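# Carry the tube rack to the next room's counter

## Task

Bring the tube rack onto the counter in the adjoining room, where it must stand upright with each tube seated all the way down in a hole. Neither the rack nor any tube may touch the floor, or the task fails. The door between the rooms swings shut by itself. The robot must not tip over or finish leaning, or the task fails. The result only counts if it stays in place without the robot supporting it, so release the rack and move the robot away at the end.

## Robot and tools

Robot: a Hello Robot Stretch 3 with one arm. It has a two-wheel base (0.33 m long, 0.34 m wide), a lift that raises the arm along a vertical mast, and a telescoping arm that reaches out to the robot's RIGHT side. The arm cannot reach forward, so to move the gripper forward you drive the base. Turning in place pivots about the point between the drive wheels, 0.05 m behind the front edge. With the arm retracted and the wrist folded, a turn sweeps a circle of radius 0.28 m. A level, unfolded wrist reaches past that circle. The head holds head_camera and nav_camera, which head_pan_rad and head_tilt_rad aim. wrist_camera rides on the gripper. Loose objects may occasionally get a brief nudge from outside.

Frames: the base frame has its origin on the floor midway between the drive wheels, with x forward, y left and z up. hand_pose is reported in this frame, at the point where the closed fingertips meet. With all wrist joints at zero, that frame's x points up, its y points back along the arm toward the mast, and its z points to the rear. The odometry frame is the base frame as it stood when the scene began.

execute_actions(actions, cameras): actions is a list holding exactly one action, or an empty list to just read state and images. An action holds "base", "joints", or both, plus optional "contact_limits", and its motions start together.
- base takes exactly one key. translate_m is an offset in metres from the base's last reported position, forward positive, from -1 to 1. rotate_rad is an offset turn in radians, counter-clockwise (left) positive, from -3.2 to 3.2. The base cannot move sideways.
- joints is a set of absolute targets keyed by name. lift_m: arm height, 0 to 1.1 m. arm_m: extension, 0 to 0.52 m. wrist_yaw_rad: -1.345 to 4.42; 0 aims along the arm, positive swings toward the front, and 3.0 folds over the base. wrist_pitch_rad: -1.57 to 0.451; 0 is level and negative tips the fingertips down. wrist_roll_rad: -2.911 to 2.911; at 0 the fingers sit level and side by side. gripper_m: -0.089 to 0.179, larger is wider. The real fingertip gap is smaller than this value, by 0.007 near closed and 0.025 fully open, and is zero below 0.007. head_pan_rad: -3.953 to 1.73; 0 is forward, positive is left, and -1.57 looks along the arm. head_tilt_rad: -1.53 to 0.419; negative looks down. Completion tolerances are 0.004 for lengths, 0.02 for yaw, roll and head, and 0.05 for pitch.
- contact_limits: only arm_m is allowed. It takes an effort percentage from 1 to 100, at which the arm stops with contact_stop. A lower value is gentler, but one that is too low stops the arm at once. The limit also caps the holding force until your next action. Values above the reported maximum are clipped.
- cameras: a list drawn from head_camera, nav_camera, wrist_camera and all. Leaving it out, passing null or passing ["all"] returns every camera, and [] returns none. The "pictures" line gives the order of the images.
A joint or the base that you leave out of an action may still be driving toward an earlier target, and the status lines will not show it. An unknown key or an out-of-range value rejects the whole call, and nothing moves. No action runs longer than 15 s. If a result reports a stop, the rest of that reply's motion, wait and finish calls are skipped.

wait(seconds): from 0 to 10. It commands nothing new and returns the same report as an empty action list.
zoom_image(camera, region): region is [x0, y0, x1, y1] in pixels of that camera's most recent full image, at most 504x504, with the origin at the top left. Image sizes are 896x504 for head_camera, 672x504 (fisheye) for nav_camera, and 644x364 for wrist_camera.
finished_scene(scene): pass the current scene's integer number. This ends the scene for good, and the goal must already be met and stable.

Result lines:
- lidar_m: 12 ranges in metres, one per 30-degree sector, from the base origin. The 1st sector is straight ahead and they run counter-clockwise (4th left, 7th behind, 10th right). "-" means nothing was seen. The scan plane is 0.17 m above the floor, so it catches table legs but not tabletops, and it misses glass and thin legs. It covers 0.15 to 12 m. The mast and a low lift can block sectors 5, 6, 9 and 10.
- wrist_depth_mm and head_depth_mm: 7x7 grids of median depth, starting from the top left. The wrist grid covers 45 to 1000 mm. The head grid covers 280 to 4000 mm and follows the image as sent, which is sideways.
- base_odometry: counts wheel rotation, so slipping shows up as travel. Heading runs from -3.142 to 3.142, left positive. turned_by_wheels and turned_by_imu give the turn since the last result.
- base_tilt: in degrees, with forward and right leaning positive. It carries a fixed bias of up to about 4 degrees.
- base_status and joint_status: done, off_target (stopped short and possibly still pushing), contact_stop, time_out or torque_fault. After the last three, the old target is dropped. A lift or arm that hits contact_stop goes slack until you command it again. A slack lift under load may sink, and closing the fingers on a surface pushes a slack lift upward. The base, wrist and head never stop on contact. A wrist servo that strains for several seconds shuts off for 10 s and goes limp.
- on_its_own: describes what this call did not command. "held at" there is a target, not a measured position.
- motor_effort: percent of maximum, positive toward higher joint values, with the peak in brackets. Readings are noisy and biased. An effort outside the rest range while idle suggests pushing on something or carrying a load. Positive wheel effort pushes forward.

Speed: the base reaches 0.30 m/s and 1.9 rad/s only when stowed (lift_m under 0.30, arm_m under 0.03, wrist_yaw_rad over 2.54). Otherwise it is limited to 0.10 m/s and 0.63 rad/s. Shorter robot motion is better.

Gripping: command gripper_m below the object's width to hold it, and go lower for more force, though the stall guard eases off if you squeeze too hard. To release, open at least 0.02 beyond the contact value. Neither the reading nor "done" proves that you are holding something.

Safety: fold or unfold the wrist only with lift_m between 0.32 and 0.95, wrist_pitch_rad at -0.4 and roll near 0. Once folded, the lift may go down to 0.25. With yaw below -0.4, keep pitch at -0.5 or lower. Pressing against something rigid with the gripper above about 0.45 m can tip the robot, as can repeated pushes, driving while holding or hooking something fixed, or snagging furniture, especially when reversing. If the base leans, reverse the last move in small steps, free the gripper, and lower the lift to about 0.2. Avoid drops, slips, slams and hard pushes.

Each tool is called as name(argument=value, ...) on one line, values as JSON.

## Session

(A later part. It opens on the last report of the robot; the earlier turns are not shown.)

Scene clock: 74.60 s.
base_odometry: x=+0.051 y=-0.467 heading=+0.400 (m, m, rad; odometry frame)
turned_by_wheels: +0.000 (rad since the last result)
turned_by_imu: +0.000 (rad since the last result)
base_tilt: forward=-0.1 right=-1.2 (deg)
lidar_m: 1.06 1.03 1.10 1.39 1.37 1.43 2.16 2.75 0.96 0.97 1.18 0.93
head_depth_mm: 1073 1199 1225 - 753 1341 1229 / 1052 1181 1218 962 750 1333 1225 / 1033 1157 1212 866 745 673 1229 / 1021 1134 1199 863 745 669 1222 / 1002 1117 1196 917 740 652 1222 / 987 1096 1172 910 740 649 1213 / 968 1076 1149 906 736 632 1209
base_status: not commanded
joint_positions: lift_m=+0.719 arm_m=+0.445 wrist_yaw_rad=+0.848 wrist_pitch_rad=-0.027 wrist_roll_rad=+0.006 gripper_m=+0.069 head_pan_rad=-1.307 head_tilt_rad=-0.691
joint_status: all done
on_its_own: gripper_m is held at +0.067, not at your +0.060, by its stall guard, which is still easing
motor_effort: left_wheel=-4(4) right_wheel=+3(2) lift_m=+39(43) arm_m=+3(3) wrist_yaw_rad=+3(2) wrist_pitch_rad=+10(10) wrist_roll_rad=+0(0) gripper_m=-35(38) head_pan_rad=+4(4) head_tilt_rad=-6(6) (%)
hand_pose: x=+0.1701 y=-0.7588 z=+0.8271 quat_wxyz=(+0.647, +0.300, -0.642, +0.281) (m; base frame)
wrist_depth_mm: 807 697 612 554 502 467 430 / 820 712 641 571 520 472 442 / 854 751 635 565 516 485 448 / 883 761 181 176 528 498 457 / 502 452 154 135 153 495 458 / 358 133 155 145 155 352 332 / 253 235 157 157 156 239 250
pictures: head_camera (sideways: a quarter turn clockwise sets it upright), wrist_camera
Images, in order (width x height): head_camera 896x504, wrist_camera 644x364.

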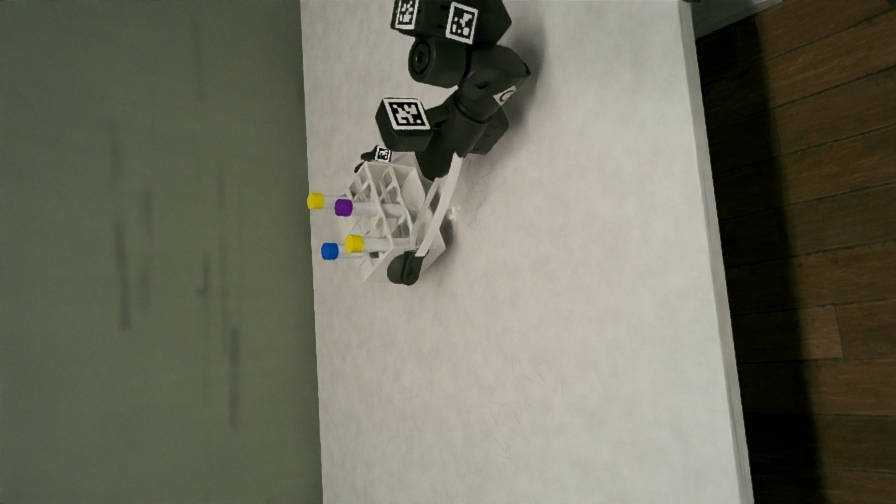

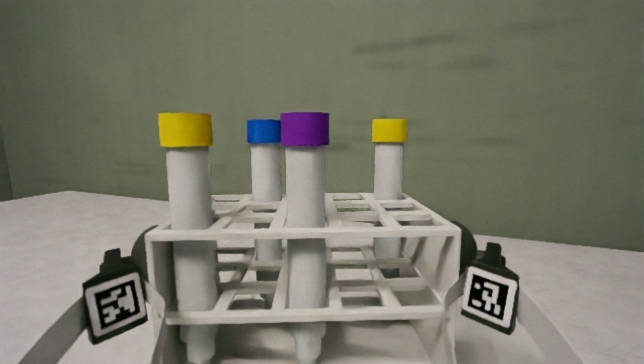

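execute_actions(actions=[{"base":{"rotate_rad":0.42},"joints":{"gripper_m":0.085,"arm_m":0.0,"lift_m":0.8,"wrist_yaw_rad":1.7,"head_pan_rad":1.7,"head_tilt_rad":-0.4}}], cameras=["wrist_camera"])

execute_actions(actions=[{"base":{"translate_m":-1}}], cameras=[])

execute_actions(actions=[{"base":{"translate_m":-0.5},"joints":{"head_pan_rad":1.57}}], cameras=["nav_camera","wrist_camera"])

Scene clock: 84.33 s.
base_odometry: x=+0.051 y=-0.467 heading=+0.819 (m, m, rad; odometry frame)
turned_by_wheels: +0.420 (rad since the last result)
turned_by_imu: +0.423 (rad since the last result)
base_tilt: forward=-0.1 right=-1.0 (deg)
lidar_m: 1.04 1.07 1.41 1.35 1.39 1.95 2.74 1.75 0.96 1.18 0.93 1.09
head_depth_mm: 1120 1191 1273 1364 1468 1602 1486 / 1134 1202 1288 1387 1489 1620 1472 / 1139 1213 1296 1394 1509 1639 1469 / 1147 1232 1311 1411 1529 1652 1458 / 1158 1238 1323 1421 1541 1662 1454 / 1175 1247 1338 1443 1562 1675 1453 / 1182 1263 1354 1448 1576 1676 -
base_status: done
joint_positions: lift_m=+0.799 arm_m=+0.001 wrist_yaw_rad=+1.698 wrist_pitch_rad=-0.028 wrist_roll_rad=+0.006 gripper_m=+0.104 head_pan_rad=+1.693 head_tilt_rad=-0.408
joint_status: gripper_m off_target (ended at +0.104, target +0.085); the others done
on_its_own: gripper_m is held at +0.103, not at your +0.085, by its stall guard, which is not easing now
motor_effort: left_wheel=-4(13) right_wheel=+2(7) lift_m=+39(40) arm_m=-4(7) wrist_yaw_rad=+1(10) wrist_pitch_rad=+10(11) wrist_roll_rad=+0(0) gripper_m=-20(70) head_pan_rad=+4(47) head_tilt_rad=+6(36) (%)
hand_pose: x=+0.2320 y=-0.1136 z=+0.9069 quat_wxyz=(+0.473, +0.539, -0.461, +0.523) (m; base frame)
wrist_depth_mm: 914 883 890 869 850 852 844 / 958 915 909 888 867 860 848 / - 936 912 911 910 897 870 / - - 181 179 926 913 909 / - - 155 135 154 938 922 / - 133 156 145 154 499 489 / - - 157 157 156 - 370
pictures: wrist_camera
Images, in order (width x height): wrist_camera 644x364.

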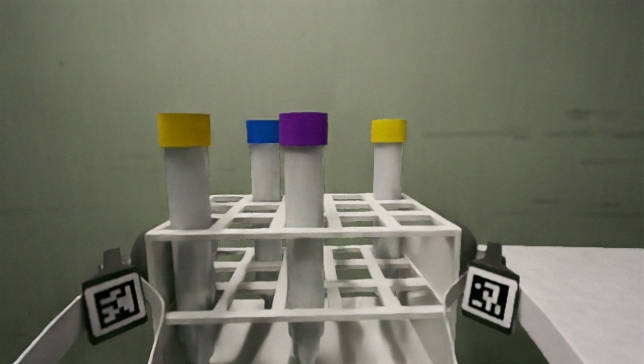

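Scene clock: 95.77 s.
base_odometry: x=-0.631 y=-1.198 heading=+0.819 (m, m, rad; odometry frame)
turned_by_wheels: +0.000 (rad since the last result)
turned_by_imu: -0.002 (rad since the last result)
base_tilt: forward=-0.2 right=-1.1 (deg)
lidar_m: 2.04 1.94 1.38 1.30 1.42 1.79 1.74 1.78 1.28 1.22 0.82 1.66
head_depth_mm: 1082 1153 1232 1321 1429 1550 1482 / 1096 1163 1242 1338 1441 1569 1484 / 1115 1185 1261 1352 1458 1580 1471 / 1177 1255 1346 1447 1553 1675 1461 / 1186 1267 1354 1452 1574 1680 1458 / 1200 1271 1374 1480 1587 1696 1453 / 1212 1296 1384 1492 1614 1714 -
base_status: done
joint_positions: lift_m=+0.799 arm_m=+0.001 wrist_yaw_rad=+1.698 wrist_pitch_rad=-0.028 wrist_roll_rad=+0.006 gripper_m=+0.104 head_pan_rad=+1.693 head_tilt_rad=-0.408
joint_status: not commanded
on_its_own: gripper_m is held at +0.103, not at your +0.085, by its stall guard, which is not easing now
motor_effort: left_wheel=-4(9) right_wheel=+3(3) lift_m=+39(39) arm_m=-4(4) wrist_yaw_rad=+1(1) wrist_pitch_rad=+10(10) wrist_roll_rad=+0(0) gripper_m=-19(20) head_pan_rad=+3(4) head_tilt_rad=+6(6) (%)
hand_pose: x=+0.2320 y=-0.1136 z=+0.9069 quat_wxyz=(+0.473, +0.539, -0.461, +0.523) (m; base frame)
wrist_depth_mm: - - - - - - - / - - - - - - - / - - - - - - - / - - 182 179 - - - / - - 155 135 154 741 716 / - 133 156 144 155 506 484 / - - 157 157 157 - 366
pictures: none
No camera images: the call's "cameras" was empty. Leave "cameras" out to get every camera's image.

Scene clock: 102.20 s.
base_odometry: x=-0.973 y=-1.563 heading=+0.819 (m, m, rad; odometry frame)
turned_by_wheels: +0.000 (rad since the last result)
turned_by_imu: -0.001 (rad since the last result)
base_tilt: forward=+0.0 right=-1.1 (deg)
lidar_m: 2.54 1.91 1.37 1.36 1.37 1.30 1.24 1.27 1.31 1.25 1.28 1.13
head_depth_mm: 1163 1227 1308 1377 1463 1588 1481 / 1162 1234 1327 1422 1539 1656 1481 / 1154 1232 1316 1421 1542 1658 1472 / 1150 1229 1318 1411 1525 1651 1460 / 1148 1231 1315 1409 1526 1653 1451 / 1152 1224 1308 1409 1536 1645 1450 / 1140 1210 1284 1365 1468 1590 1439
base_status: done
joint_positions: lift_m=+0.799 arm_m=+0.001 wrist_yaw_rad=+1.698 wrist_pitch_rad=-0.028 wrist_roll_rad=+0.006 gripper_m=+0.104 head_pan_rad=+1.577 head_tilt_rad=-0.408
joint_status: all done
on_its_own: gripper_m is held at +0.103, not at your +0.085, by its stall guard, which is not easing now
motor_effort: left_wheel=-3(11) right_wheel=+2(2) lift_m=+39(38) arm_m=-4(4) wrist_yaw_rad=+1(1) wrist_pitch_rad=+10(10) wrist_roll_rad=+0(0) gripper_m=-20(20) head_pan_rad=-3(17) head_tilt_rad=+6(6) (%)
hand_pose: x=+0.2320 y=-0.1136 z=+0.9069 quat_wxyz=(+0.473, +0.539, -0.461, +0.523) (m; base frame)
wrist_depth_mm: - - - - - - - / - - - - - - - / - - - - - - - / - - 182 178 - - - / - - 154 135 154 709 713 / - 133 156 145 155 - 785 / - - 157 157 157 - 787
pictures: nav_camera (sideways: a quarter turn counterclockwise sets it upright), wrist_camera
Images, in order (width x height): nav_camera 672x504, wrist_camera 644x364.

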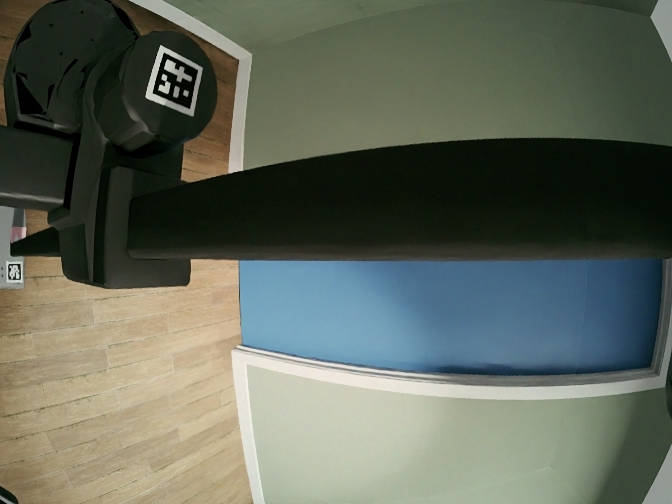

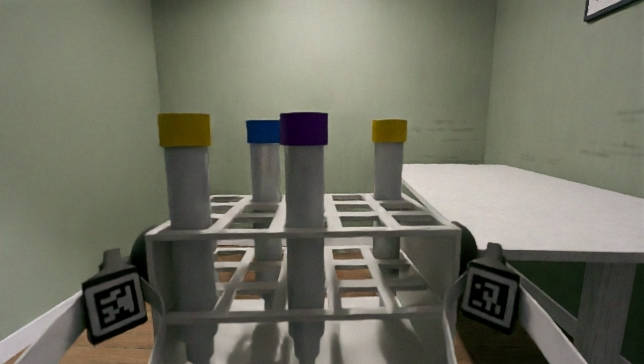

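execute_actions(actions=[{"base":{"rotate_rad":-1.47},"joints":{"head_pan_rad":-3.14,"head_tilt_rad":-0.5}}], cameras=[])

execute_actions(actions=[{"base":{"translate_m":-1}}], cameras=["nav_camera"])

execute_actions(actions=[{"base":{"translate_m":-0.5}}], cameras=["nav_camera"])

Scene clock: 109.07 s.
base_odometry: x=-0.973 y=-1.563 heading=-0.651 (m, m, rad; odometry frame)
turned_by_wheels: -1.470 (rad since the last result)
turned_by_imu: -1.488 (rad since the last result)
base_tilt: forward=-0.1 right=-1.2 (deg)
lidar_m: 1.24 1.13 1.88 2.54 1.74 1.37 1.34 1.35 1.26 1.24 1.31 1.27
head_depth_mm: 1131 1221 1327 1444 1572 1634 1463 / 1142 1228 1334 1454 1601 1665 - / 1140 1238 1348 1474 1620 1663 - / 1158 1246 1360 1484 1635 1659 1403 / 1165 1258 1369 1504 1667 1660 1364 / 1158 1238 1337 1457 1606 1657 1358 / 1116 1206 1312 1438 1600 1637 1350
base_status: done
joint_positions: lift_m=+0.799 arm_m=+0.001 wrist_yaw_rad=+1.698 wrist_pitch_rad=-0.028 wrist_roll_rad=+0.006 gripper_m=+0.104 head_pan_rad=-3.133 head_tilt_rad=-0.494
joint_status: all done
on_its_own: gripper_m is held at +0.103, not at your +0.085, by its stall guard, which is not easing now
motor_effort: left_wheel=+4(11) right_wheel=-2(4) lift_m=+39(39) arm_m=-4(4) wrist_yaw_rad=+1(1) wrist_pitch_rad=+10(10) wrist_roll_rad=+0(0) gripper_m=-20(20) head_pan_rad=-3(46) head_tilt_rad=-4(18) (%)
hand_pose: x=+0.2320 y=-0.1136 z=+0.9069 quat_wxyz=(+0.473, +0.539, -0.461, +0.523) (m; base frame)
wrist_depth_mm: - - - - - - 925 / - - - - - - 954 / - - - - - - - / - - 181 179 - - - / 914 - 155 135 153 - - / 956 133 156 145 155 - - / - - 157 157 157 - -
pictures: none
No camera images: the call's "cameras" was empty. Leave "cameras" out to get every camera's image.

Scene clock: 120.50 s.
base_odometry: x=-1.769 y=-0.957 heading=-0.651 (m, m, rad; odometry frame)
turned_by_wheels: +0.000 (rad since the last result)
turned_by_imu: -0.002 (rad since the last result)
base_tilt: forward=-0.2 right=-1.1 (deg)
lidar_m: 2.25 1.99 2.65 0.93 0.48 0.37 0.36 0.38 0.43 1.18 1.25 1.78
head_depth_mm: - 289 311 340 375 418 453 / - 290 314 344 379 423 - / - 292 317 347 383 428 - / - 295 320 351 388 433 481 / 283 297 323 354 391 438 496 / 284 300 326 358 396 444 504 / 285 302 329 361 401 449 511
base_status: done
joint_positions: lift_m=+0.799 arm_m=+0.001 wrist_yaw_rad=+1.698 wrist_pitch_rad=-0.028 wrist_roll_rad=+0.006 gripper_m=+0.104 head_pan_rad=-3.133 head_tilt_rad=-0.494
joint_status: not commanded
on_its_own: gripper_m is held at +0.103, not at your +0.085, by its stall guard, which is not easing now
motor_effort: left_wheel=+3(5) right_wheel=-2(4) lift_m=+38(39) arm_m=-4(4) wrist_yaw_rad=+1(1) wrist_pitch_rad=+10(10) wrist_roll_rad=+0(0) gripper_m=-19(19) head_pan_rad=-3(4) head_tilt_rad=-4(4) (%)
hand_pose: x=+0.2320 y=-0.1136 z=+0.9069 quat_wxyz=(+0.473, +0.539, -0.461, +0.523) (m; base frame)
wrist_depth_mm: - - - - - - - / - - - - - - - / - - - - - - - / - - 182 178 - - - / - - 155 136 153 - - / - 133 156 145 155 - - / - - 158 156 156 - -
pictures: nav_camera (sideways: a quarter turn counterclockwise sets it upright)
Images, in order (width x height): nav_camera 672x504.

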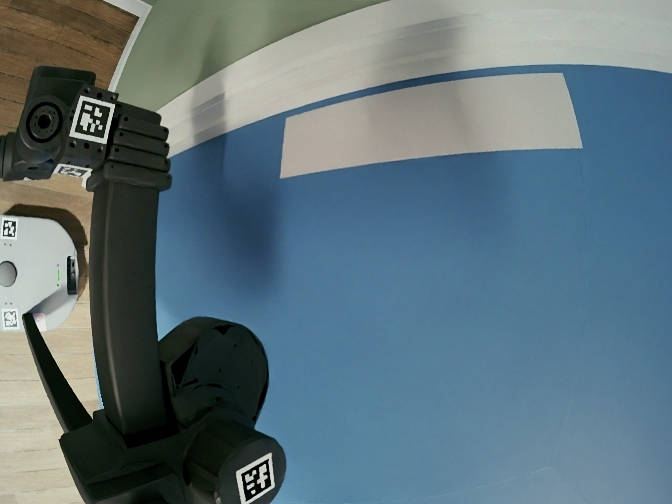

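Scene clock: 126.57 s.
base_odometry: x=-2.166 y=-0.654 heading=-0.650 (m, m, rad; odometry frame)
turned_by_wheels: +0.000 (rad since the last result)
turned_by_imu: +0.001 (rad since the last result)
base_tilt: forward=+0.0 right=-1.0 (deg)
lidar_m: 2.75 2.47 0.52 0.29 0.25 0.25 0.29 1.55 1.17 0.32 0.32 1.74
head_depth_mm: - - - - - 294 304 / - - - 287 298 323 - / - - 289 306 333 364 - / - 292 315 342 376 416 466 / 297 322 352 386 429 487 555 / 331 364 408 2225 1911 1597 1328 / 1784 1947 2113 2321 2058 1625 1353
base_status: done
joint_positions: lift_m=+0.799 arm_m=+0.001 wrist_yaw_rad=+1.699 wrist_pitch_rad=-0.029 wrist_roll_rad=+0.006 gripper_m=+0.104 head_pan_rad=-3.134 head_tilt_rad=-0.497
joint_status: not commanded
on_its_own: gripper_m is held at +0.103, not at your +0.085, by its stall guard, which is not easing now
motor_effort: left_wheel=-3(57) right_wheel=-3(32) lift_m=+37(39) arm_m=-4(4) wrist_yaw_rad=+1(1) wrist_pitch_rad=+11(11) wrist_roll_rad=+0(0) gripper_m=-20(20) head_pan_rad=-4(3) head_tilt_rad=-2(4) (%)
hand_pose: x=+0.2320 y=-0.1135 z=+0.9067 quat_wxyz=(+0.474, +0.539, -0.460, +0.523) (m; base frame)
wrist_depth_mm: - - - - - - - / - - - - - - - / - - - - - - - / - - 181 178 - - - / - - 155 134 153 - - / - 133 156 145 155 - - / - - 157 157 157 - -
pictures: nav_camera (sideways: a quarter turn counterclockwise sets it upright)
Images, in order (width x height): nav_camera 672x504.

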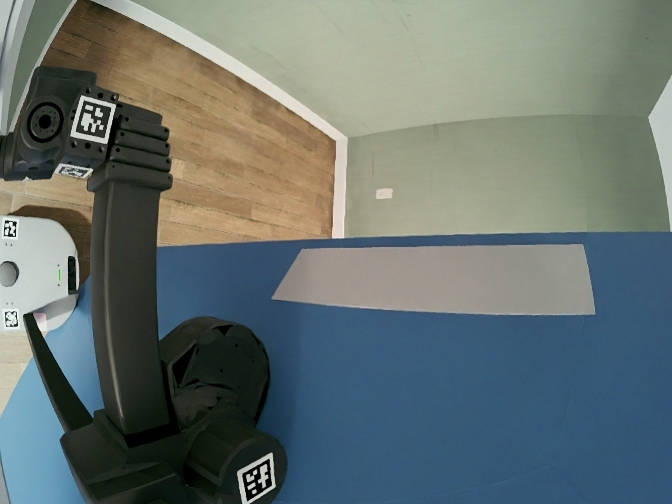

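execute_actions(actions=[{"base":{"translate_m":-0.37}}], cameras=[])

execute_actions(actions=[{"joints":{"wrist_yaw_rad":-0.3,"arm_m":0.1}}], cameras=[])

execute_actions(actions=[{"base":{"translate_m":-0.7},"joints":{"head_pan_rad":1.2}}], cameras=["nav_camera","wrist_camera"])

execute_actions(actions=[{"joints":{"head_pan_rad":-3.9}}], cameras=["nav_camera"])

Scene clock: 134.43 s.
base_odometry: x=-2.461 y=-0.430 heading=-0.650 (m, m, rad; odometry frame)
turned_by_wheels: +0.000 (rad since the last result)
turned_by_imu: -0.001 (rad since the last result)
base_tilt: forward=-0.2 right=-1.1 (deg)
lidar_m: 3.12 0.78 0.31 0.23 0.23 0.24 1.66 1.52 1.16 1.13 0.63 0.54
head_depth_mm: 1389 1500 1632 1768 1922 1674 1449 / 1396 1514 1633 1792 1956 1669 - / 1419 1519 1656 1806 1956 1657 - / 1425 1528 1669 1826 1962 1645 1396 / 1433 1547 1685 1841 1997 1667 1364 / 1443 1568 1704 1872 2005 1639 1353 / 1466 1570 1713 1881 2004 1635 1348
base_status: done
joint_positions: lift_m=+0.799 arm_m=+0.001 wrist_yaw_rad=+1.699 wrist_pitch_rad=-0.029 wrist_roll_rad=+0.006 gripper_m=+0.104 head_pan_rad=-3.134 head_tilt_rad=-0.497
joint_status: not commanded
on_its_own: gripper_m is held at +0.103, not at your +0.085, by its stall guard, which is not easing now
motor_effort: left_wheel=+0(16) right_wheel=-2(8) lift_m=+37(37) arm_m=-4(4) wrist_yaw_rad=+0(1) wrist_pitch_rad=+11(11) wrist_roll_rad=+0(0) gripper_m=-20(20) head_pan_rad=-3(3) head_tilt_rad=-2(2) (%)
hand_pose: x=+0.2320 y=-0.1135 z=+0.9067 quat_wxyz=(+0.474, +0.539, -0.460, +0.523) (m; base frame)
wrist_depth_mm: - - - - - 351 313 / - - - - - 348 321 / - - - - - 351 331 / - - 181 178 - 353 340 / - - 155 136 153 354 349 / - 133 156 145 155 356 362 / - - 157 157 156 378 370
pictures: none
No camera images: the call's "cameras" was empty. Leave "cameras" out to get every camera's image.

Scene clock: 136.43 s.
base_odometry: x=-2.461 y=-0.430 heading=-0.650 (m, m, rad; odometry frame)
turned_by_wheels: +0.000 (rad since the last result)
turned_by_imu: +0.000 (rad since the last result)
base_tilt: forward=+0.0 right=-1.0 (deg)
lidar_m: 3.13 0.78 0.31 0.23 0.23 0.24 1.66 1.52 1.16 1.13 0.63 0.54
head_depth_mm: 1387 1501 1624 1768 1936 1679 1458 / 1403 1514 1637 1810 1947 1670 - / 1412 1518 1651 1815 1957 1663 - / 1424 1541 1677 1826 1972 1648 1410 / 1439 1552 1694 1841 1986 1639 1364 / 1437 1562 1705 1871 2005 1635 1359 / 1459 1573 1730 1893 2004 1630 1347
base_status: not commanded
joint_positions: lift_m=+0.799 arm_m=+0.100 wrist_yaw_rad=-0.296 wrist_pitch_rad=-0.029 wrist_roll_rad=+0.006 gripper_m=+0.104 head_pan_rad=-3.134 head_tilt_rad=-0.497
joint_status: all done
on_its_own: gripper_m is held at +0.103, not at your +0.085, by its stall guard, which is not easing now
motor_effort: left_wheel=-1(1) right_wheel=-2(2) lift_m=+37(37) arm_m=+4(3) wrist_yaw_rad=-6(8) wrist_pitch_rad=+11(11) wrist_roll_rad=+0(0) gripper_m=-20(20) head_pan_rad=-3(4) head_tilt_rad=-3(2) (%)
hand_pose: x=-0.0961 y=-0.4889 z=+0.9067 quat_wxyz=(+0.696, -0.094, -0.703, -0.115) (m; base frame)
wrist_depth_mm: 615 647 703 742 798 875 960 / 622 655 726 760 823 904 - / 638 668 716 779 850 925 - / 653 689 182 178 859 977 - / 665 691 154 136 153 - - / 676 134 155 145 155 - - / 687 739 157 156 157 - -
pictures: none
No camera images: the call's "cameras" was empty. Leave "cameras" out to get every camera's image.

Scene clock: 144.87 s.
base_odometry: x=-3.018 y=-0.007 heading=-0.650 (m, m, rad; odometry frame)
turned_by_wheels: +0.000 (rad since the last result)
turned_by_imu: +0.000 (rad since the last result)
base_tilt: forward=+0.0 right=-1.1 (deg)
lidar_m: 1.17 1.24 1.78 2.08 1.29 0.98 0.96 1.01 1.11 1.08 1.15 1.19
head_depth_mm: 1801 1869 1927 1990 1977 1677 1384 / 2140 2240 2328 2413 2124 1654 1381 / 2488 2628 2333 2615 2104 1661 1367 / 2437 2555 2178 2426 2095 1648 1367 / 2353 2506 2106 2337 2083 1638 1356 / 2292 2432 2039 2251 2061 1643 1359 / 2227 2358 1980 2159 2050 1634 1353
base_status: done
joint_positions: lift_m=+0.799 arm_m=+0.100 wrist_yaw_rad=-0.298 wrist_pitch_rad=-0.029 wrist_roll_rad=+0.006 gripper_m=+0.104 head_pan_rad=+1.193 head_tilt_rad=-0.497
joint_status: all done
on_its_own: gripper_m is held at +0.103, not at your +0.085, by its stall guard, which is not easing now
motor_effort: left_wheel=-1(10) right_wheel=+0(6) lift_m=+37(37) arm_m=+3(4) wrist_yaw_rad=-3(5) wrist_pitch_rad=+11(11) wrist_roll_rad=+0(0) gripper_m=-20(19) head_pan_rad=+3(46) head_tilt_rad=-2(2) (%)
hand_pose: x=-0.0964 y=-0.4889 z=+0.9067 quat_wxyz=(+0.696, -0.095, -0.703, -0.115) (m; base frame)
wrist_depth_mm: 581 617 650 706 758 825 789 / 591 628 667 709 781 840 797 / 599 630 685 735 803 878 809 / 621 659 181 178 827 889 819 / 636 665 155 135 153 943 836 / 645 133 156 145 155 - 821 / 656 696 157 157 156 - 823
pictures: nav_camera (sideways: a quarter turn counterclockwise sets it upright), wrist_camera
Images, in order (width x height): nav_camera 672x504, wrist_camera 644x364.

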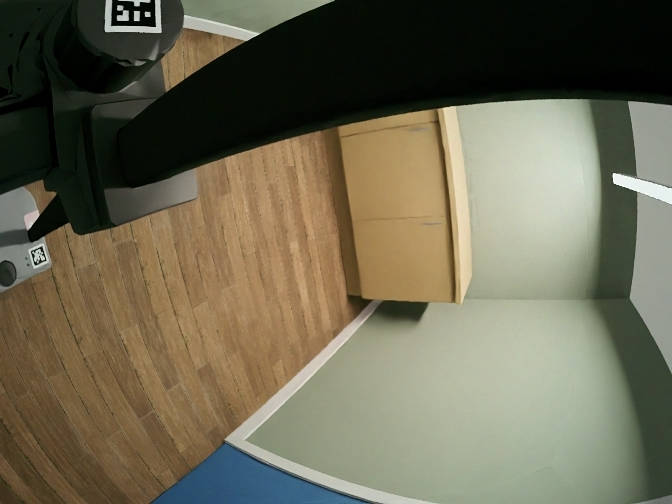

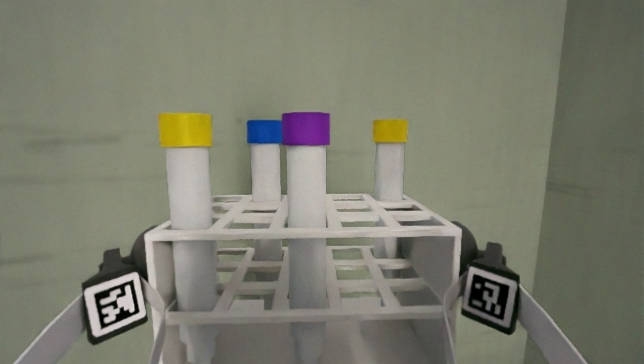

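Scene clock: 147.60 s.
base_odometry: x=-3.018 y=-0.007 heading=-0.650 (m, m, rad; odometry frame)
turned_by_wheels: +0.000 (rad since the last result)
turned_by_imu: +0.000 (rad since the last result)
base_tilt: forward=-0.1 right=-1.1 (deg)
lidar_m: 1.17 1.24 1.78 2.08 1.29 0.98 0.96 1.01 1.11 1.09 1.15 1.19
head_depth_mm: - - - - - - - / 1214 1328 1446 1612 - - - / 1118 1222 1343 1496 1696 1666 1420 / 1037 1124 1224 1351 1515 1619 - / 967 1041 1134 1240 1369 1488 - / 904 971 1047 1139 1246 1346 - / 849 910 973 1053 1140 1252 -
base_status: not commanded
joint_positions: lift_m=+0.799 arm_m=+0.100 wrist_yaw_rad=-0.298 wrist_pitch_rad=-0.029 wrist_roll_rad=+0.006 gripper_m=+0.104 head_pan_rad=-3.893 head_tilt_rad=-0.497
joint_status: all done
on_its_own: gripper_m is held at +0.103, not at your +0.085, by its stall guard, which is not easing now
motor_effort: left_wheel=-1(1) right_wheel=+0(1) lift_m=+37(37) arm_m=+3(3) wrist_yaw_rad=-3(3) wrist_pitch_rad=+11(11) wrist_roll_rad=+0(0) gripper_m=-20(20) head_pan_rad=-3(45) head_tilt_rad=-2(2) (%)
hand_pose: x=-0.0964 y=-0.4889 z=+0.9067 quat_wxyz=(+0.696, -0.095, -0.703, -0.115) (m; base frame)
wrist_depth_mm: 577 611 658 716 756 825 784 / 588 626 679 724 789 859 793 / 605 636 686 734 802 875 807 / 627 648 181 179 812 897 801 / 636 664 155 135 153 943 824 / 658 133 156 145 155 - 832 / 657 706 157 157 157 - 815
pictures: nav_camera (sideways: a quarter turn counterclockwise sets it upright)
Images, in order (width x height): nav_camera 672x504.

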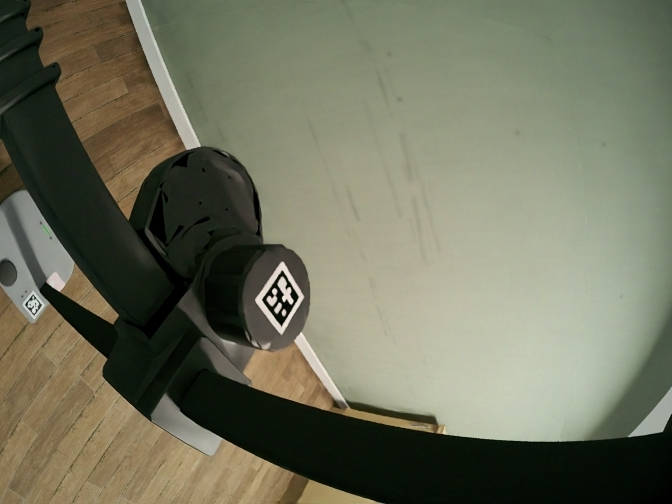

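Counter 2.08 m left, ~1 m tall.

execute_actions(actions=[{"base":{"rotate_rad":1.5},"joints":{"lift_m":1.08,"arm_m":0,"wrist_yaw_rad":0,"head_pan_rad":-1.57,"head_tilt_rad":-0.6}}], cameras=[])

execute_actions(actions=[{"base":{"translate_m":1}}], cameras=[])

execute_actions(actions=[{"base":{"translate_m":0.5}}], cameras=[])

execute_actions(actions=[{"base":{"rotate_rad":1.57}}], cameras=["nav_camera","wrist_camera"])

Scene clock: 155.20 s.
base_odometry: x=-3.018 y=-0.007 heading=+0.849 (m, m, rad; odometry frame)
turned_by_wheels: +1.500 (rad since the last result)
turned_by_imu: +1.517 (rad since the last result)
base_tilt: forward=-0.1 right=-1.1 (deg)
lidar_m: 2.08 1.37 1.00 0.96 0.99 1.13 1.09 1.12 1.22 1.18 1.21 1.65
head_depth_mm: 957 - - - - - 1296 / 947 - - - - - 1264 / 969 - - - - - 1257 / 974 - 394 - 1513 1481 1287 / 975 314 349 1345 1526 1519 1281 / 983 1082 1216 1338 1520 1521 1275 / 984 1082 1195 1352 1527 1505 1275
base_status: done
joint_positions: lift_m=+1.079 arm_m=+0.001 wrist_yaw_rad=-0.002 wrist_pitch_rad=-0.029 wrist_roll_rad=+0.006 gripper_m=+0.104 head_pan_rad=-1.577 head_tilt_rad=-0.593
joint_status: all done
on_its_own: gripper_m is held at +0.103, not at your +0.085, by its stall guard, which is not easing now
motor_effort: left_wheel=-4(9) right_wheel=+2(6) lift_m=+38(39) arm_m=-4(5) wrist_yaw_rad=+2(7) wrist_pitch_rad=+11(11) wrist_roll_rad=+0(0) gripper_m=-20(19) head_pan_rad=+3(45) head_tilt_rad=-5(21) (%)
hand_pose: x=-0.0220 y=-0.4015 z=+1.1866 quat_wxyz=(+0.705, +0.010, -0.709, -0.011) (m; base frame)
wrist_depth_mm: 813 835 840 861 843 854 852 / 809 851 870 863 878 882 895 / 855 870 877 822 886 905 910 / 893 882 181 178 901 926 937 / 889 910 155 136 153 969 - / 951 133 156 145 155 - - / 961 - 157 157 156 - -
pictures: none
No camera images: the call's "cameras" was empty. Leave "cameras" out to get every camera's image.

Scene clock: 166.43 s.
base_odometry: x=-2.357 y=+0.744 heading=+0.849 (m, m, rad; odometry frame)
turned_by_wheels: +0.000 (rad since the last result)
turned_by_imu: -0.002 (rad since the last result)
base_tilt: forward=-0.1 right=-1.1 (deg)
lidar_m: 1.07 1.11 1.01 0.97 1.00 1.37 2.09 1.67 1.20 1.16 1.21 1.11
head_depth_mm: 959 - - - - - 1302 / 962 - - - - - 1270 / 961 - - - - - 1258 / 965 - 394 - 1521 1489 1290 / 963 314 349 1326 1507 1515 1283 / 978 1069 1205 1333 1506 1507 1277 / 975 1067 1190 1329 1518 1506 1278
base_status: done
joint_positions: lift_m=+1.079 arm_m=+0.001 wrist_yaw_rad=-0.002 wrist_pitch_rad=-0.029 wrist_roll_rad=+0.006 gripper_m=+0.104 head_pan_rad=-1.577 head_tilt_rad=-0.593
joint_status: not commanded
on_its_own: gripper_m is held at +0.103, not at your +0.085, by its stall guard, which is not easing now
motor_effort: left_wheel=-4(4) right_wheel=+2(6) lift_m=+38(38) arm_m=-4(4) wrist_yaw_rad=+2(2) wrist_pitch_rad=+11(11) wrist_roll_rad=+0(0) gripper_m=-20(20) head_pan_rad=+4(4) head_tilt_rad=-5(5) (%)
hand_pose: x=-0.0220 y=-0.4015 z=+1.1866 quat_wxyz=(+0.705, +0.010, -0.709, -0.011) (m; base frame)
wrist_depth_mm: 813 818 826 836 846 840 866 / 828 835 849 856 852 874 890 / 844 864 879 856 901 903 925 / 879 889 182 178 916 942 935 / 894 904 155 136 153 969 975 / 932 133 156 145 155 - - / 967 979 157 157 156 - -
pictures: none
No camera images: the call's "cameras" was empty. Leave "cameras" out to get every camera's image.

Scene clock: 172.73 s.
base_odometry: x=-2.027 y=+1.120 heading=+0.849 (m, m, rad; odometry frame)
turned_by_wheels: +0.000 (rad since the last result)
turned_by_imu: -0.001 (rad since the last result)
base_tilt: forward=-0.1 right=-1.1 (deg)
lidar_m: 0.57 0.59 0.81 0.97 1.01 1.37 2.59 1.66 1.21 1.16 0.80 0.59
head_depth_mm: 960 - - - - - 1305 / 957 - - - - - 1271 / 959 - - - - - 1262 / 962 - 394 - 1496 1488 1282 / 961 315 349 1322 1513 1521 1288 / 971 1068 1197 1326 1502 1515 1272 / 975 1071 1185 1323 1504 1501 1278
base_status: done
joint_positions: lift_m=+1.079 arm_m=+0.001 wrist_yaw_rad=-0.002 wrist_pitch_rad=-0.029 wrist_roll_rad=+0.006 gripper_m=+0.104 head_pan_rad=-1.577 head_tilt_rad=-0.593
joint_status: not commanded
on_its_own: gripper_m is held at +0.103, not at your +0.085, by its stall guard, which is not easing now
motor_effort: left_wheel=-4(6) right_wheel=+2(5) lift_m=+39(39) arm_m=-5(4) wrist_yaw_rad=+2(2) wrist_pitch_rad=+11(11) wrist_roll_rad=+0(0) gripper_m=-20(20) head_pan_rad=+3(3) head_tilt_rad=-5(5) (%)
hand_pose: x=-0.0220 y=-0.4015 z=+1.1866 quat_wxyz=(+0.705, +0.010, -0.709, -0.011) (m; base frame)
wrist_depth_mm: 808 820 815 842 831 852 854 / 811 831 859 856 864 864 864 / 859 848 874 860 891 890 891 / 866 875 181 178 908 913 943 / 899 904 155 136 153 954 942 / 929 133 155 145 154 - - / 655 962 157 157 157 - -
pictures: none
No camera images: the call's "cameras" was empty. Leave "cameras" out to get every camera's image.

Scene clock: 176.17 s.
base_odometry: x=-2.027 y=+1.120 heading=+2.419 (m, m, rad; odometry frame)
turned_by_wheels: +1.570 (rad since the last result)
turned_by_imu: +1.588 (rad since the last result)
base_tilt: forward=-0.1 right=-1.1 (deg)
lidar_m: 0.97 1.01 1.37 2.59 1.66 1.21 1.16 0.80 0.59 0.57 0.59 0.81
head_depth_mm: 981 - - - - - 950 / 978 - - - - - 977 / 981 - - - - - 980 / 979 - 394 - 698 829 962 / 981 314 350 709 702 813 964 / 998 1091 935 704 703 814 968 / 999 1093 980 701 705 817 972
base_status: done
joint_positions: lift_m=+1.079 arm_m=+0.001 wrist_yaw_rad=-0.002 wrist_pitch_rad=-0.029 wrist_roll_rad=+0.006 gripper_m=+0.104 head_pan_rad=-1.577 head_tilt_rad=-0.593
joint_status: not commanded
on_its_own: gripper_m is held at +0.103, not at your +0.085, by its stall guard, which is not easing now
motor_effort: left_wheel=-4(9) right_wheel=+3(5) lift_m=+38(38) arm_m=-4(4) wrist_yaw_rad=+2(2) wrist_pitch_rad=+11(11) wrist_roll_rad=+0(0) gripper_m=-20(20) head_pan_rad=+3(4) head_tilt_rad=-5(5) (%)
hand_pose: x=-0.0220 y=-0.4015 z=+1.1866 quat_wxyz=(+0.705, +0.010, -0.709, -0.011) (m; base frame)
wrist_depth_mm: 823 837 844 856 858 870 878 / 864 850 879 883 879 888 898 / 866 876 882 875 893 938 972 / 913 891 181 178 931 946 950 / 912 900 154 136 153 958 - / 679 133 156 145 155 687 657 / 509 470 157 157 157 478 500
pictures: nav_camera (sideways: a quarter turn counterclockwise sets it upright), wrist_camera
Images, in order (width x height): nav_camera 672x504, wrist_camera 644x364.

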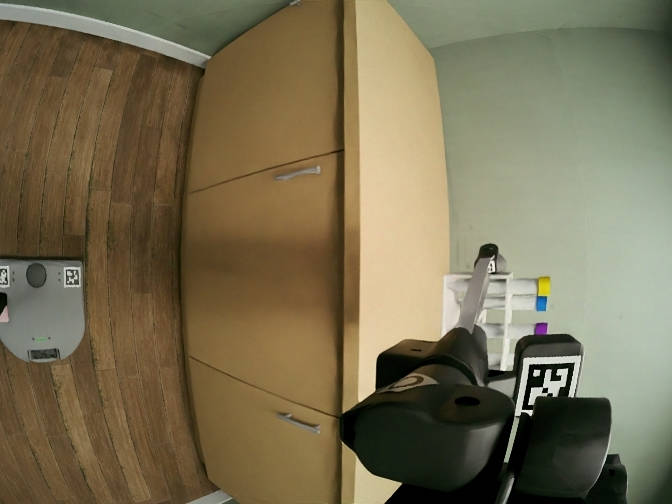

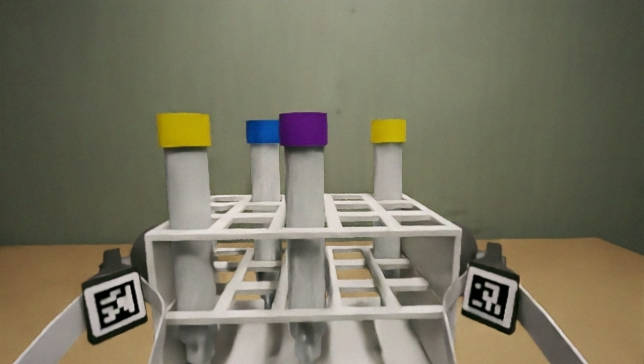

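execute_actions(actions=[{"joints":{"lift_m":0.9,"arm_m":0.4}}], cameras=[])

Scene clock: 182.20 s.
base_odometry: x=-2.027 y=+1.120 heading=+2.419 (m, m, rad; odometry frame)
turned_by_wheels: +0.000 (rad since the last result)
turned_by_imu: -0.001 (rad since the last result)
base_tilt: forward=-0.2 right=-1.1 (deg)
lidar_m: 0.97 1.01 1.37 2.60 1.66 1.21 1.16 0.80 0.59 0.57 0.59 0.81
head_depth_mm: 992 1087 1064 - - 820 952 / 995 1089 1154 689 694 804 952 / 995 1084 - 675 696 807 955 / 990 1090 789 685 699 808 962 / 996 1094 994 707 700 811 961 / 1000 1093 986 704 704 813 967 / 994 1094 983 699 703 817 971
base_status: not commanded
joint_positions: lift_m=+0.901 arm_m=+0.400 wrist_yaw_rad=-0.002 wrist_pitch_rad=-0.029 wrist_roll_rad=+0.006 gripper_m=+0.104 head_pan_rad=-1.577 head_tilt_rad=-0.593
joint_status: all done
on_its_own: gripper_m is held at +0.103, not at your +0.085, by its stall guard, which is not easing now
motor_effort: left_wheel=-4(4) right_wheel=+2(3) lift_m=+14(34) arm_m=+3(5) wrist_yaw_rad=+2(2) wrist_pitch_rad=+11(11) wrist_roll_rad=+0(0) gripper_m=-20(20) head_pan_rad=+4(3) head_tilt_rad=-5(6) (%)
hand_pose: x=-0.0219 y=-0.8001 z=+1.0078 quat_wxyz=(+0.705, +0.010, -0.709, -0.011) (m; base frame)
wrist_depth_mm: 488 489 491 498 501 510 517 / 495 500 500 515 509 523 530 / 509 508 512 518 530 530 545 / 523 524 182 178 541 551 563 / 473 425 155 136 153 465 458 / 328 134 156 145 155 324 314 / 239 223 157 157 157 226 237
pictures: none
No camera images: the call's "cameras" was empty. Leave "cameras" out to get every camera's image.

execute_actions(actions=[{"joints":{"lift_m":0.857}}], cameras=[])

execute_actions(actions=[{"joints":{"gripper_m":0.179}}], cameras=[])

execute_actions(actions=[{"joints":{"arm_m":0.1}}], cameras=["wrist_camera"])

Scene clock: 186.23 s.
base_odometry: x=-2.027 y=+1.120 heading=+2.419 (m, m, rad; odometry frame)
turned_by_wheels: +0.000 (rad since the last result)
turned_by_imu: -0.001 (rad since the last result)
base_tilt: forward=+0.0 right=-1.1 (deg)
lidar_m: 0.97 1.00 1.37 2.59 1.66 1.21 1.16 0.80 0.59 0.57 0.59 0.81
head_depth_mm: 989 1085 1030 758 - - 974 / 992 1086 1083 - 709 805 954 / 990 1093 1076 649 697 806 960 / 993 1093 816 681 699 808 962 / 996 1086 1028 708 700 810 961 / 995 1093 986 703 701 812 967 / 997 1095 981 699 703 816 968
base_status: not commanded
joint_positions: lift_m=+0.858 arm_m=+0.400 wrist_yaw_rad=-0.002 wrist_pitch_rad=-0.025 wrist_roll_rad=+0.006 gripper_m=+0.104 head_pan_rad=-1.577 head_tilt_rad=-0.593
joint_status: all done
on_its_own: gripper_m is held at +0.103, not at your +0.085, by its stall guard, which is not easing now
motor_effort: left_wheel=-4(4) right_wheel=+2(2) lift_m=+13(14) arm_m=+3(3) wrist_yaw_rad=+2(2) wrist_pitch_rad=+9(11) wrist_roll_rad=+0(0) gripper_m=-20(20) head_pan_rad=+4(4) head_tilt_rad=-5(5) (%)
hand_pose: x=-0.0219 y=-0.8002 z=+0.9658 quat_wxyz=(+0.705, +0.008, -0.709, -0.010) (m; base frame)
wrist_depth_mm: 482 482 489 495 498 510 516 / 497 502 506 506 514 518 526 / 514 506 508 522 532 534 542 / 524 520 180 175 543 545 554 / 348 320 152 134 151 346 339 / 235 133 154 144 155 242 231 / - 169 157 156 156 167 175
pictures: none
No camera images: the call's "cameras" was empty. Leave "cameras" out to get every camera's image.

Scene clock: 187.47 s.
base_odometry: x=-2.027 y=+1.120 heading=+2.419 (m, m, rad; odometry frame)
turned_by_wheels: +0.000 (rad since the last result)
turned_by_imu: +0.000 (rad since the last result)
base_tilt: forward=-0.1 right=-0.9 (deg)
lidar_m: 0.97 1.01 1.37 2.59 1.66 1.21 1.16 0.80 0.59 0.57 0.59 0.81
head_depth_mm: 994 1089 1030 758 - - 977 / 991 1086 1082 - 709 804 953 / 993 1085 1079 650 696 807 958 / 991 1093 816 681 698 811 959 / 993 1091 1029 708 702 810 965 / 995 1092 985 703 702 815 965 / 996 1093 977 699 706 816 971
base_status: not commanded
joint_positions: lift_m=+0.858 arm_m=+0.400 wrist_yaw_rad=-0.002 wrist_pitch_rad=-0.023 wrist_roll_rad=+0.006 gripper_m=+0.179 head_pan_rad=-1.577 head_tilt_rad=-0.593
joint_status: all done
motor_effort: left_wheel=-4(4) right_wheel=+2(2) lift_m=+13(14) arm_m=+4(4) wrist_yaw_rad=+2(1) wrist_pitch_rad=+9(9) wrist_roll_rad=+0(0) gripper_m=-1(84) head_pan_rad=+3(3) head_tilt_rad=-5(5) (%)
hand_pose: x=-0.0219 y=-0.8003 z=+0.9662 quat_wxyz=(+0.705, +0.008, -0.709, -0.009) (m; base frame)
wrist_depth_mm: 479 488 493 495 504 507 505 / 495 504 504 505 514 522 530 / 507 509 518 512 525 541 543 / 521 522 179 176 544 543 556 / 352 352 147 135 154 363 344 / - 133 156 146 158 - 233 / - 165 157 157 157 168 175
pictures: none
No camera images: the call's "cameras" was empty. Leave "cameras" out to get every camera's image.

Scene clock: 190.90 s.
base_odometry: x=-2.027 y=+1.120 heading=+2.419 (m, m, rad; odometry frame)
turned_by_wheels: +0.000 (rad since the last result)
turned_by_imu: -0.001 (rad since the last result)
base_tilt: forward=+0.0 right=-1.2 (deg)
lidar_m: 0.97 1.01 1.37 2.59 1.66 1.20 1.16 0.80 0.59 0.57 0.59 0.81
head_depth_mm: 990 1091 1028 724 681 - - / 993 1086 1021 723 682 - - / 994 1090 906 715 664 - 1014 / 995 1092 810 712 645 830 988 / 998 1092 995 709 701 810 963 / 995 1092 990 704 703 812 970 / 996 1095 982 700 705 818 970
base_status: not commanded
joint_positions: lift_m=+0.858 arm_m=+0.100 wrist_yaw_rad=-0.002 wrist_pitch_rad=-0.022 wrist_roll_rad=+0.006 gripper_m=+0.179 head_pan_rad=-1.577 head_tilt_rad=-0.593
joint_status: all done
motor_effort: left_wheel=-4(4) right_wheel=+3(2) lift_m=+14(13) arm_m=-4(7) wrist_yaw_rad=+2(2) wrist_pitch_rad=+8(9) wrist_roll_rad=+0(0) gripper_m=+0(1) head_pan_rad=+3(3) head_tilt_rad=-5(5) (%)
hand_pose: x=-0.0219 y=-0.5009 z=+0.9665 quat_wxyz=(+0.705, +0.007, -0.709, -0.009) (m; base frame)
wrist_depth_mm: 753 748 753 754 777 779 799 / 759 771 783 796 789 799 813 / 790 804 800 795 810 821 846 / 710 718 695 489 697 693 677 / 359 356 355 356 354 371 348 / - 238 238 238 237 - 237 / - 218 218 221 223 250 228
pictures: wrist_camera
Images, in order (width x height): wrist_camera 644x364.

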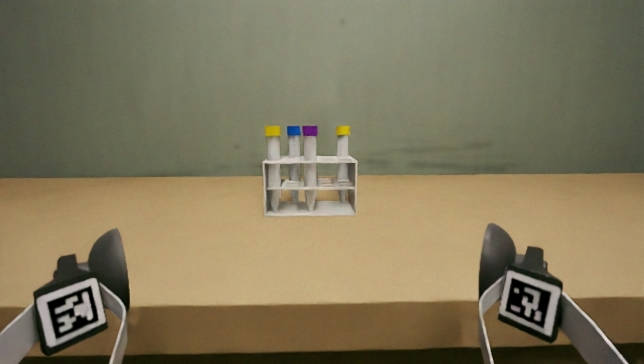

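finished_scene(scene=1)

The scene is finished: the task was done.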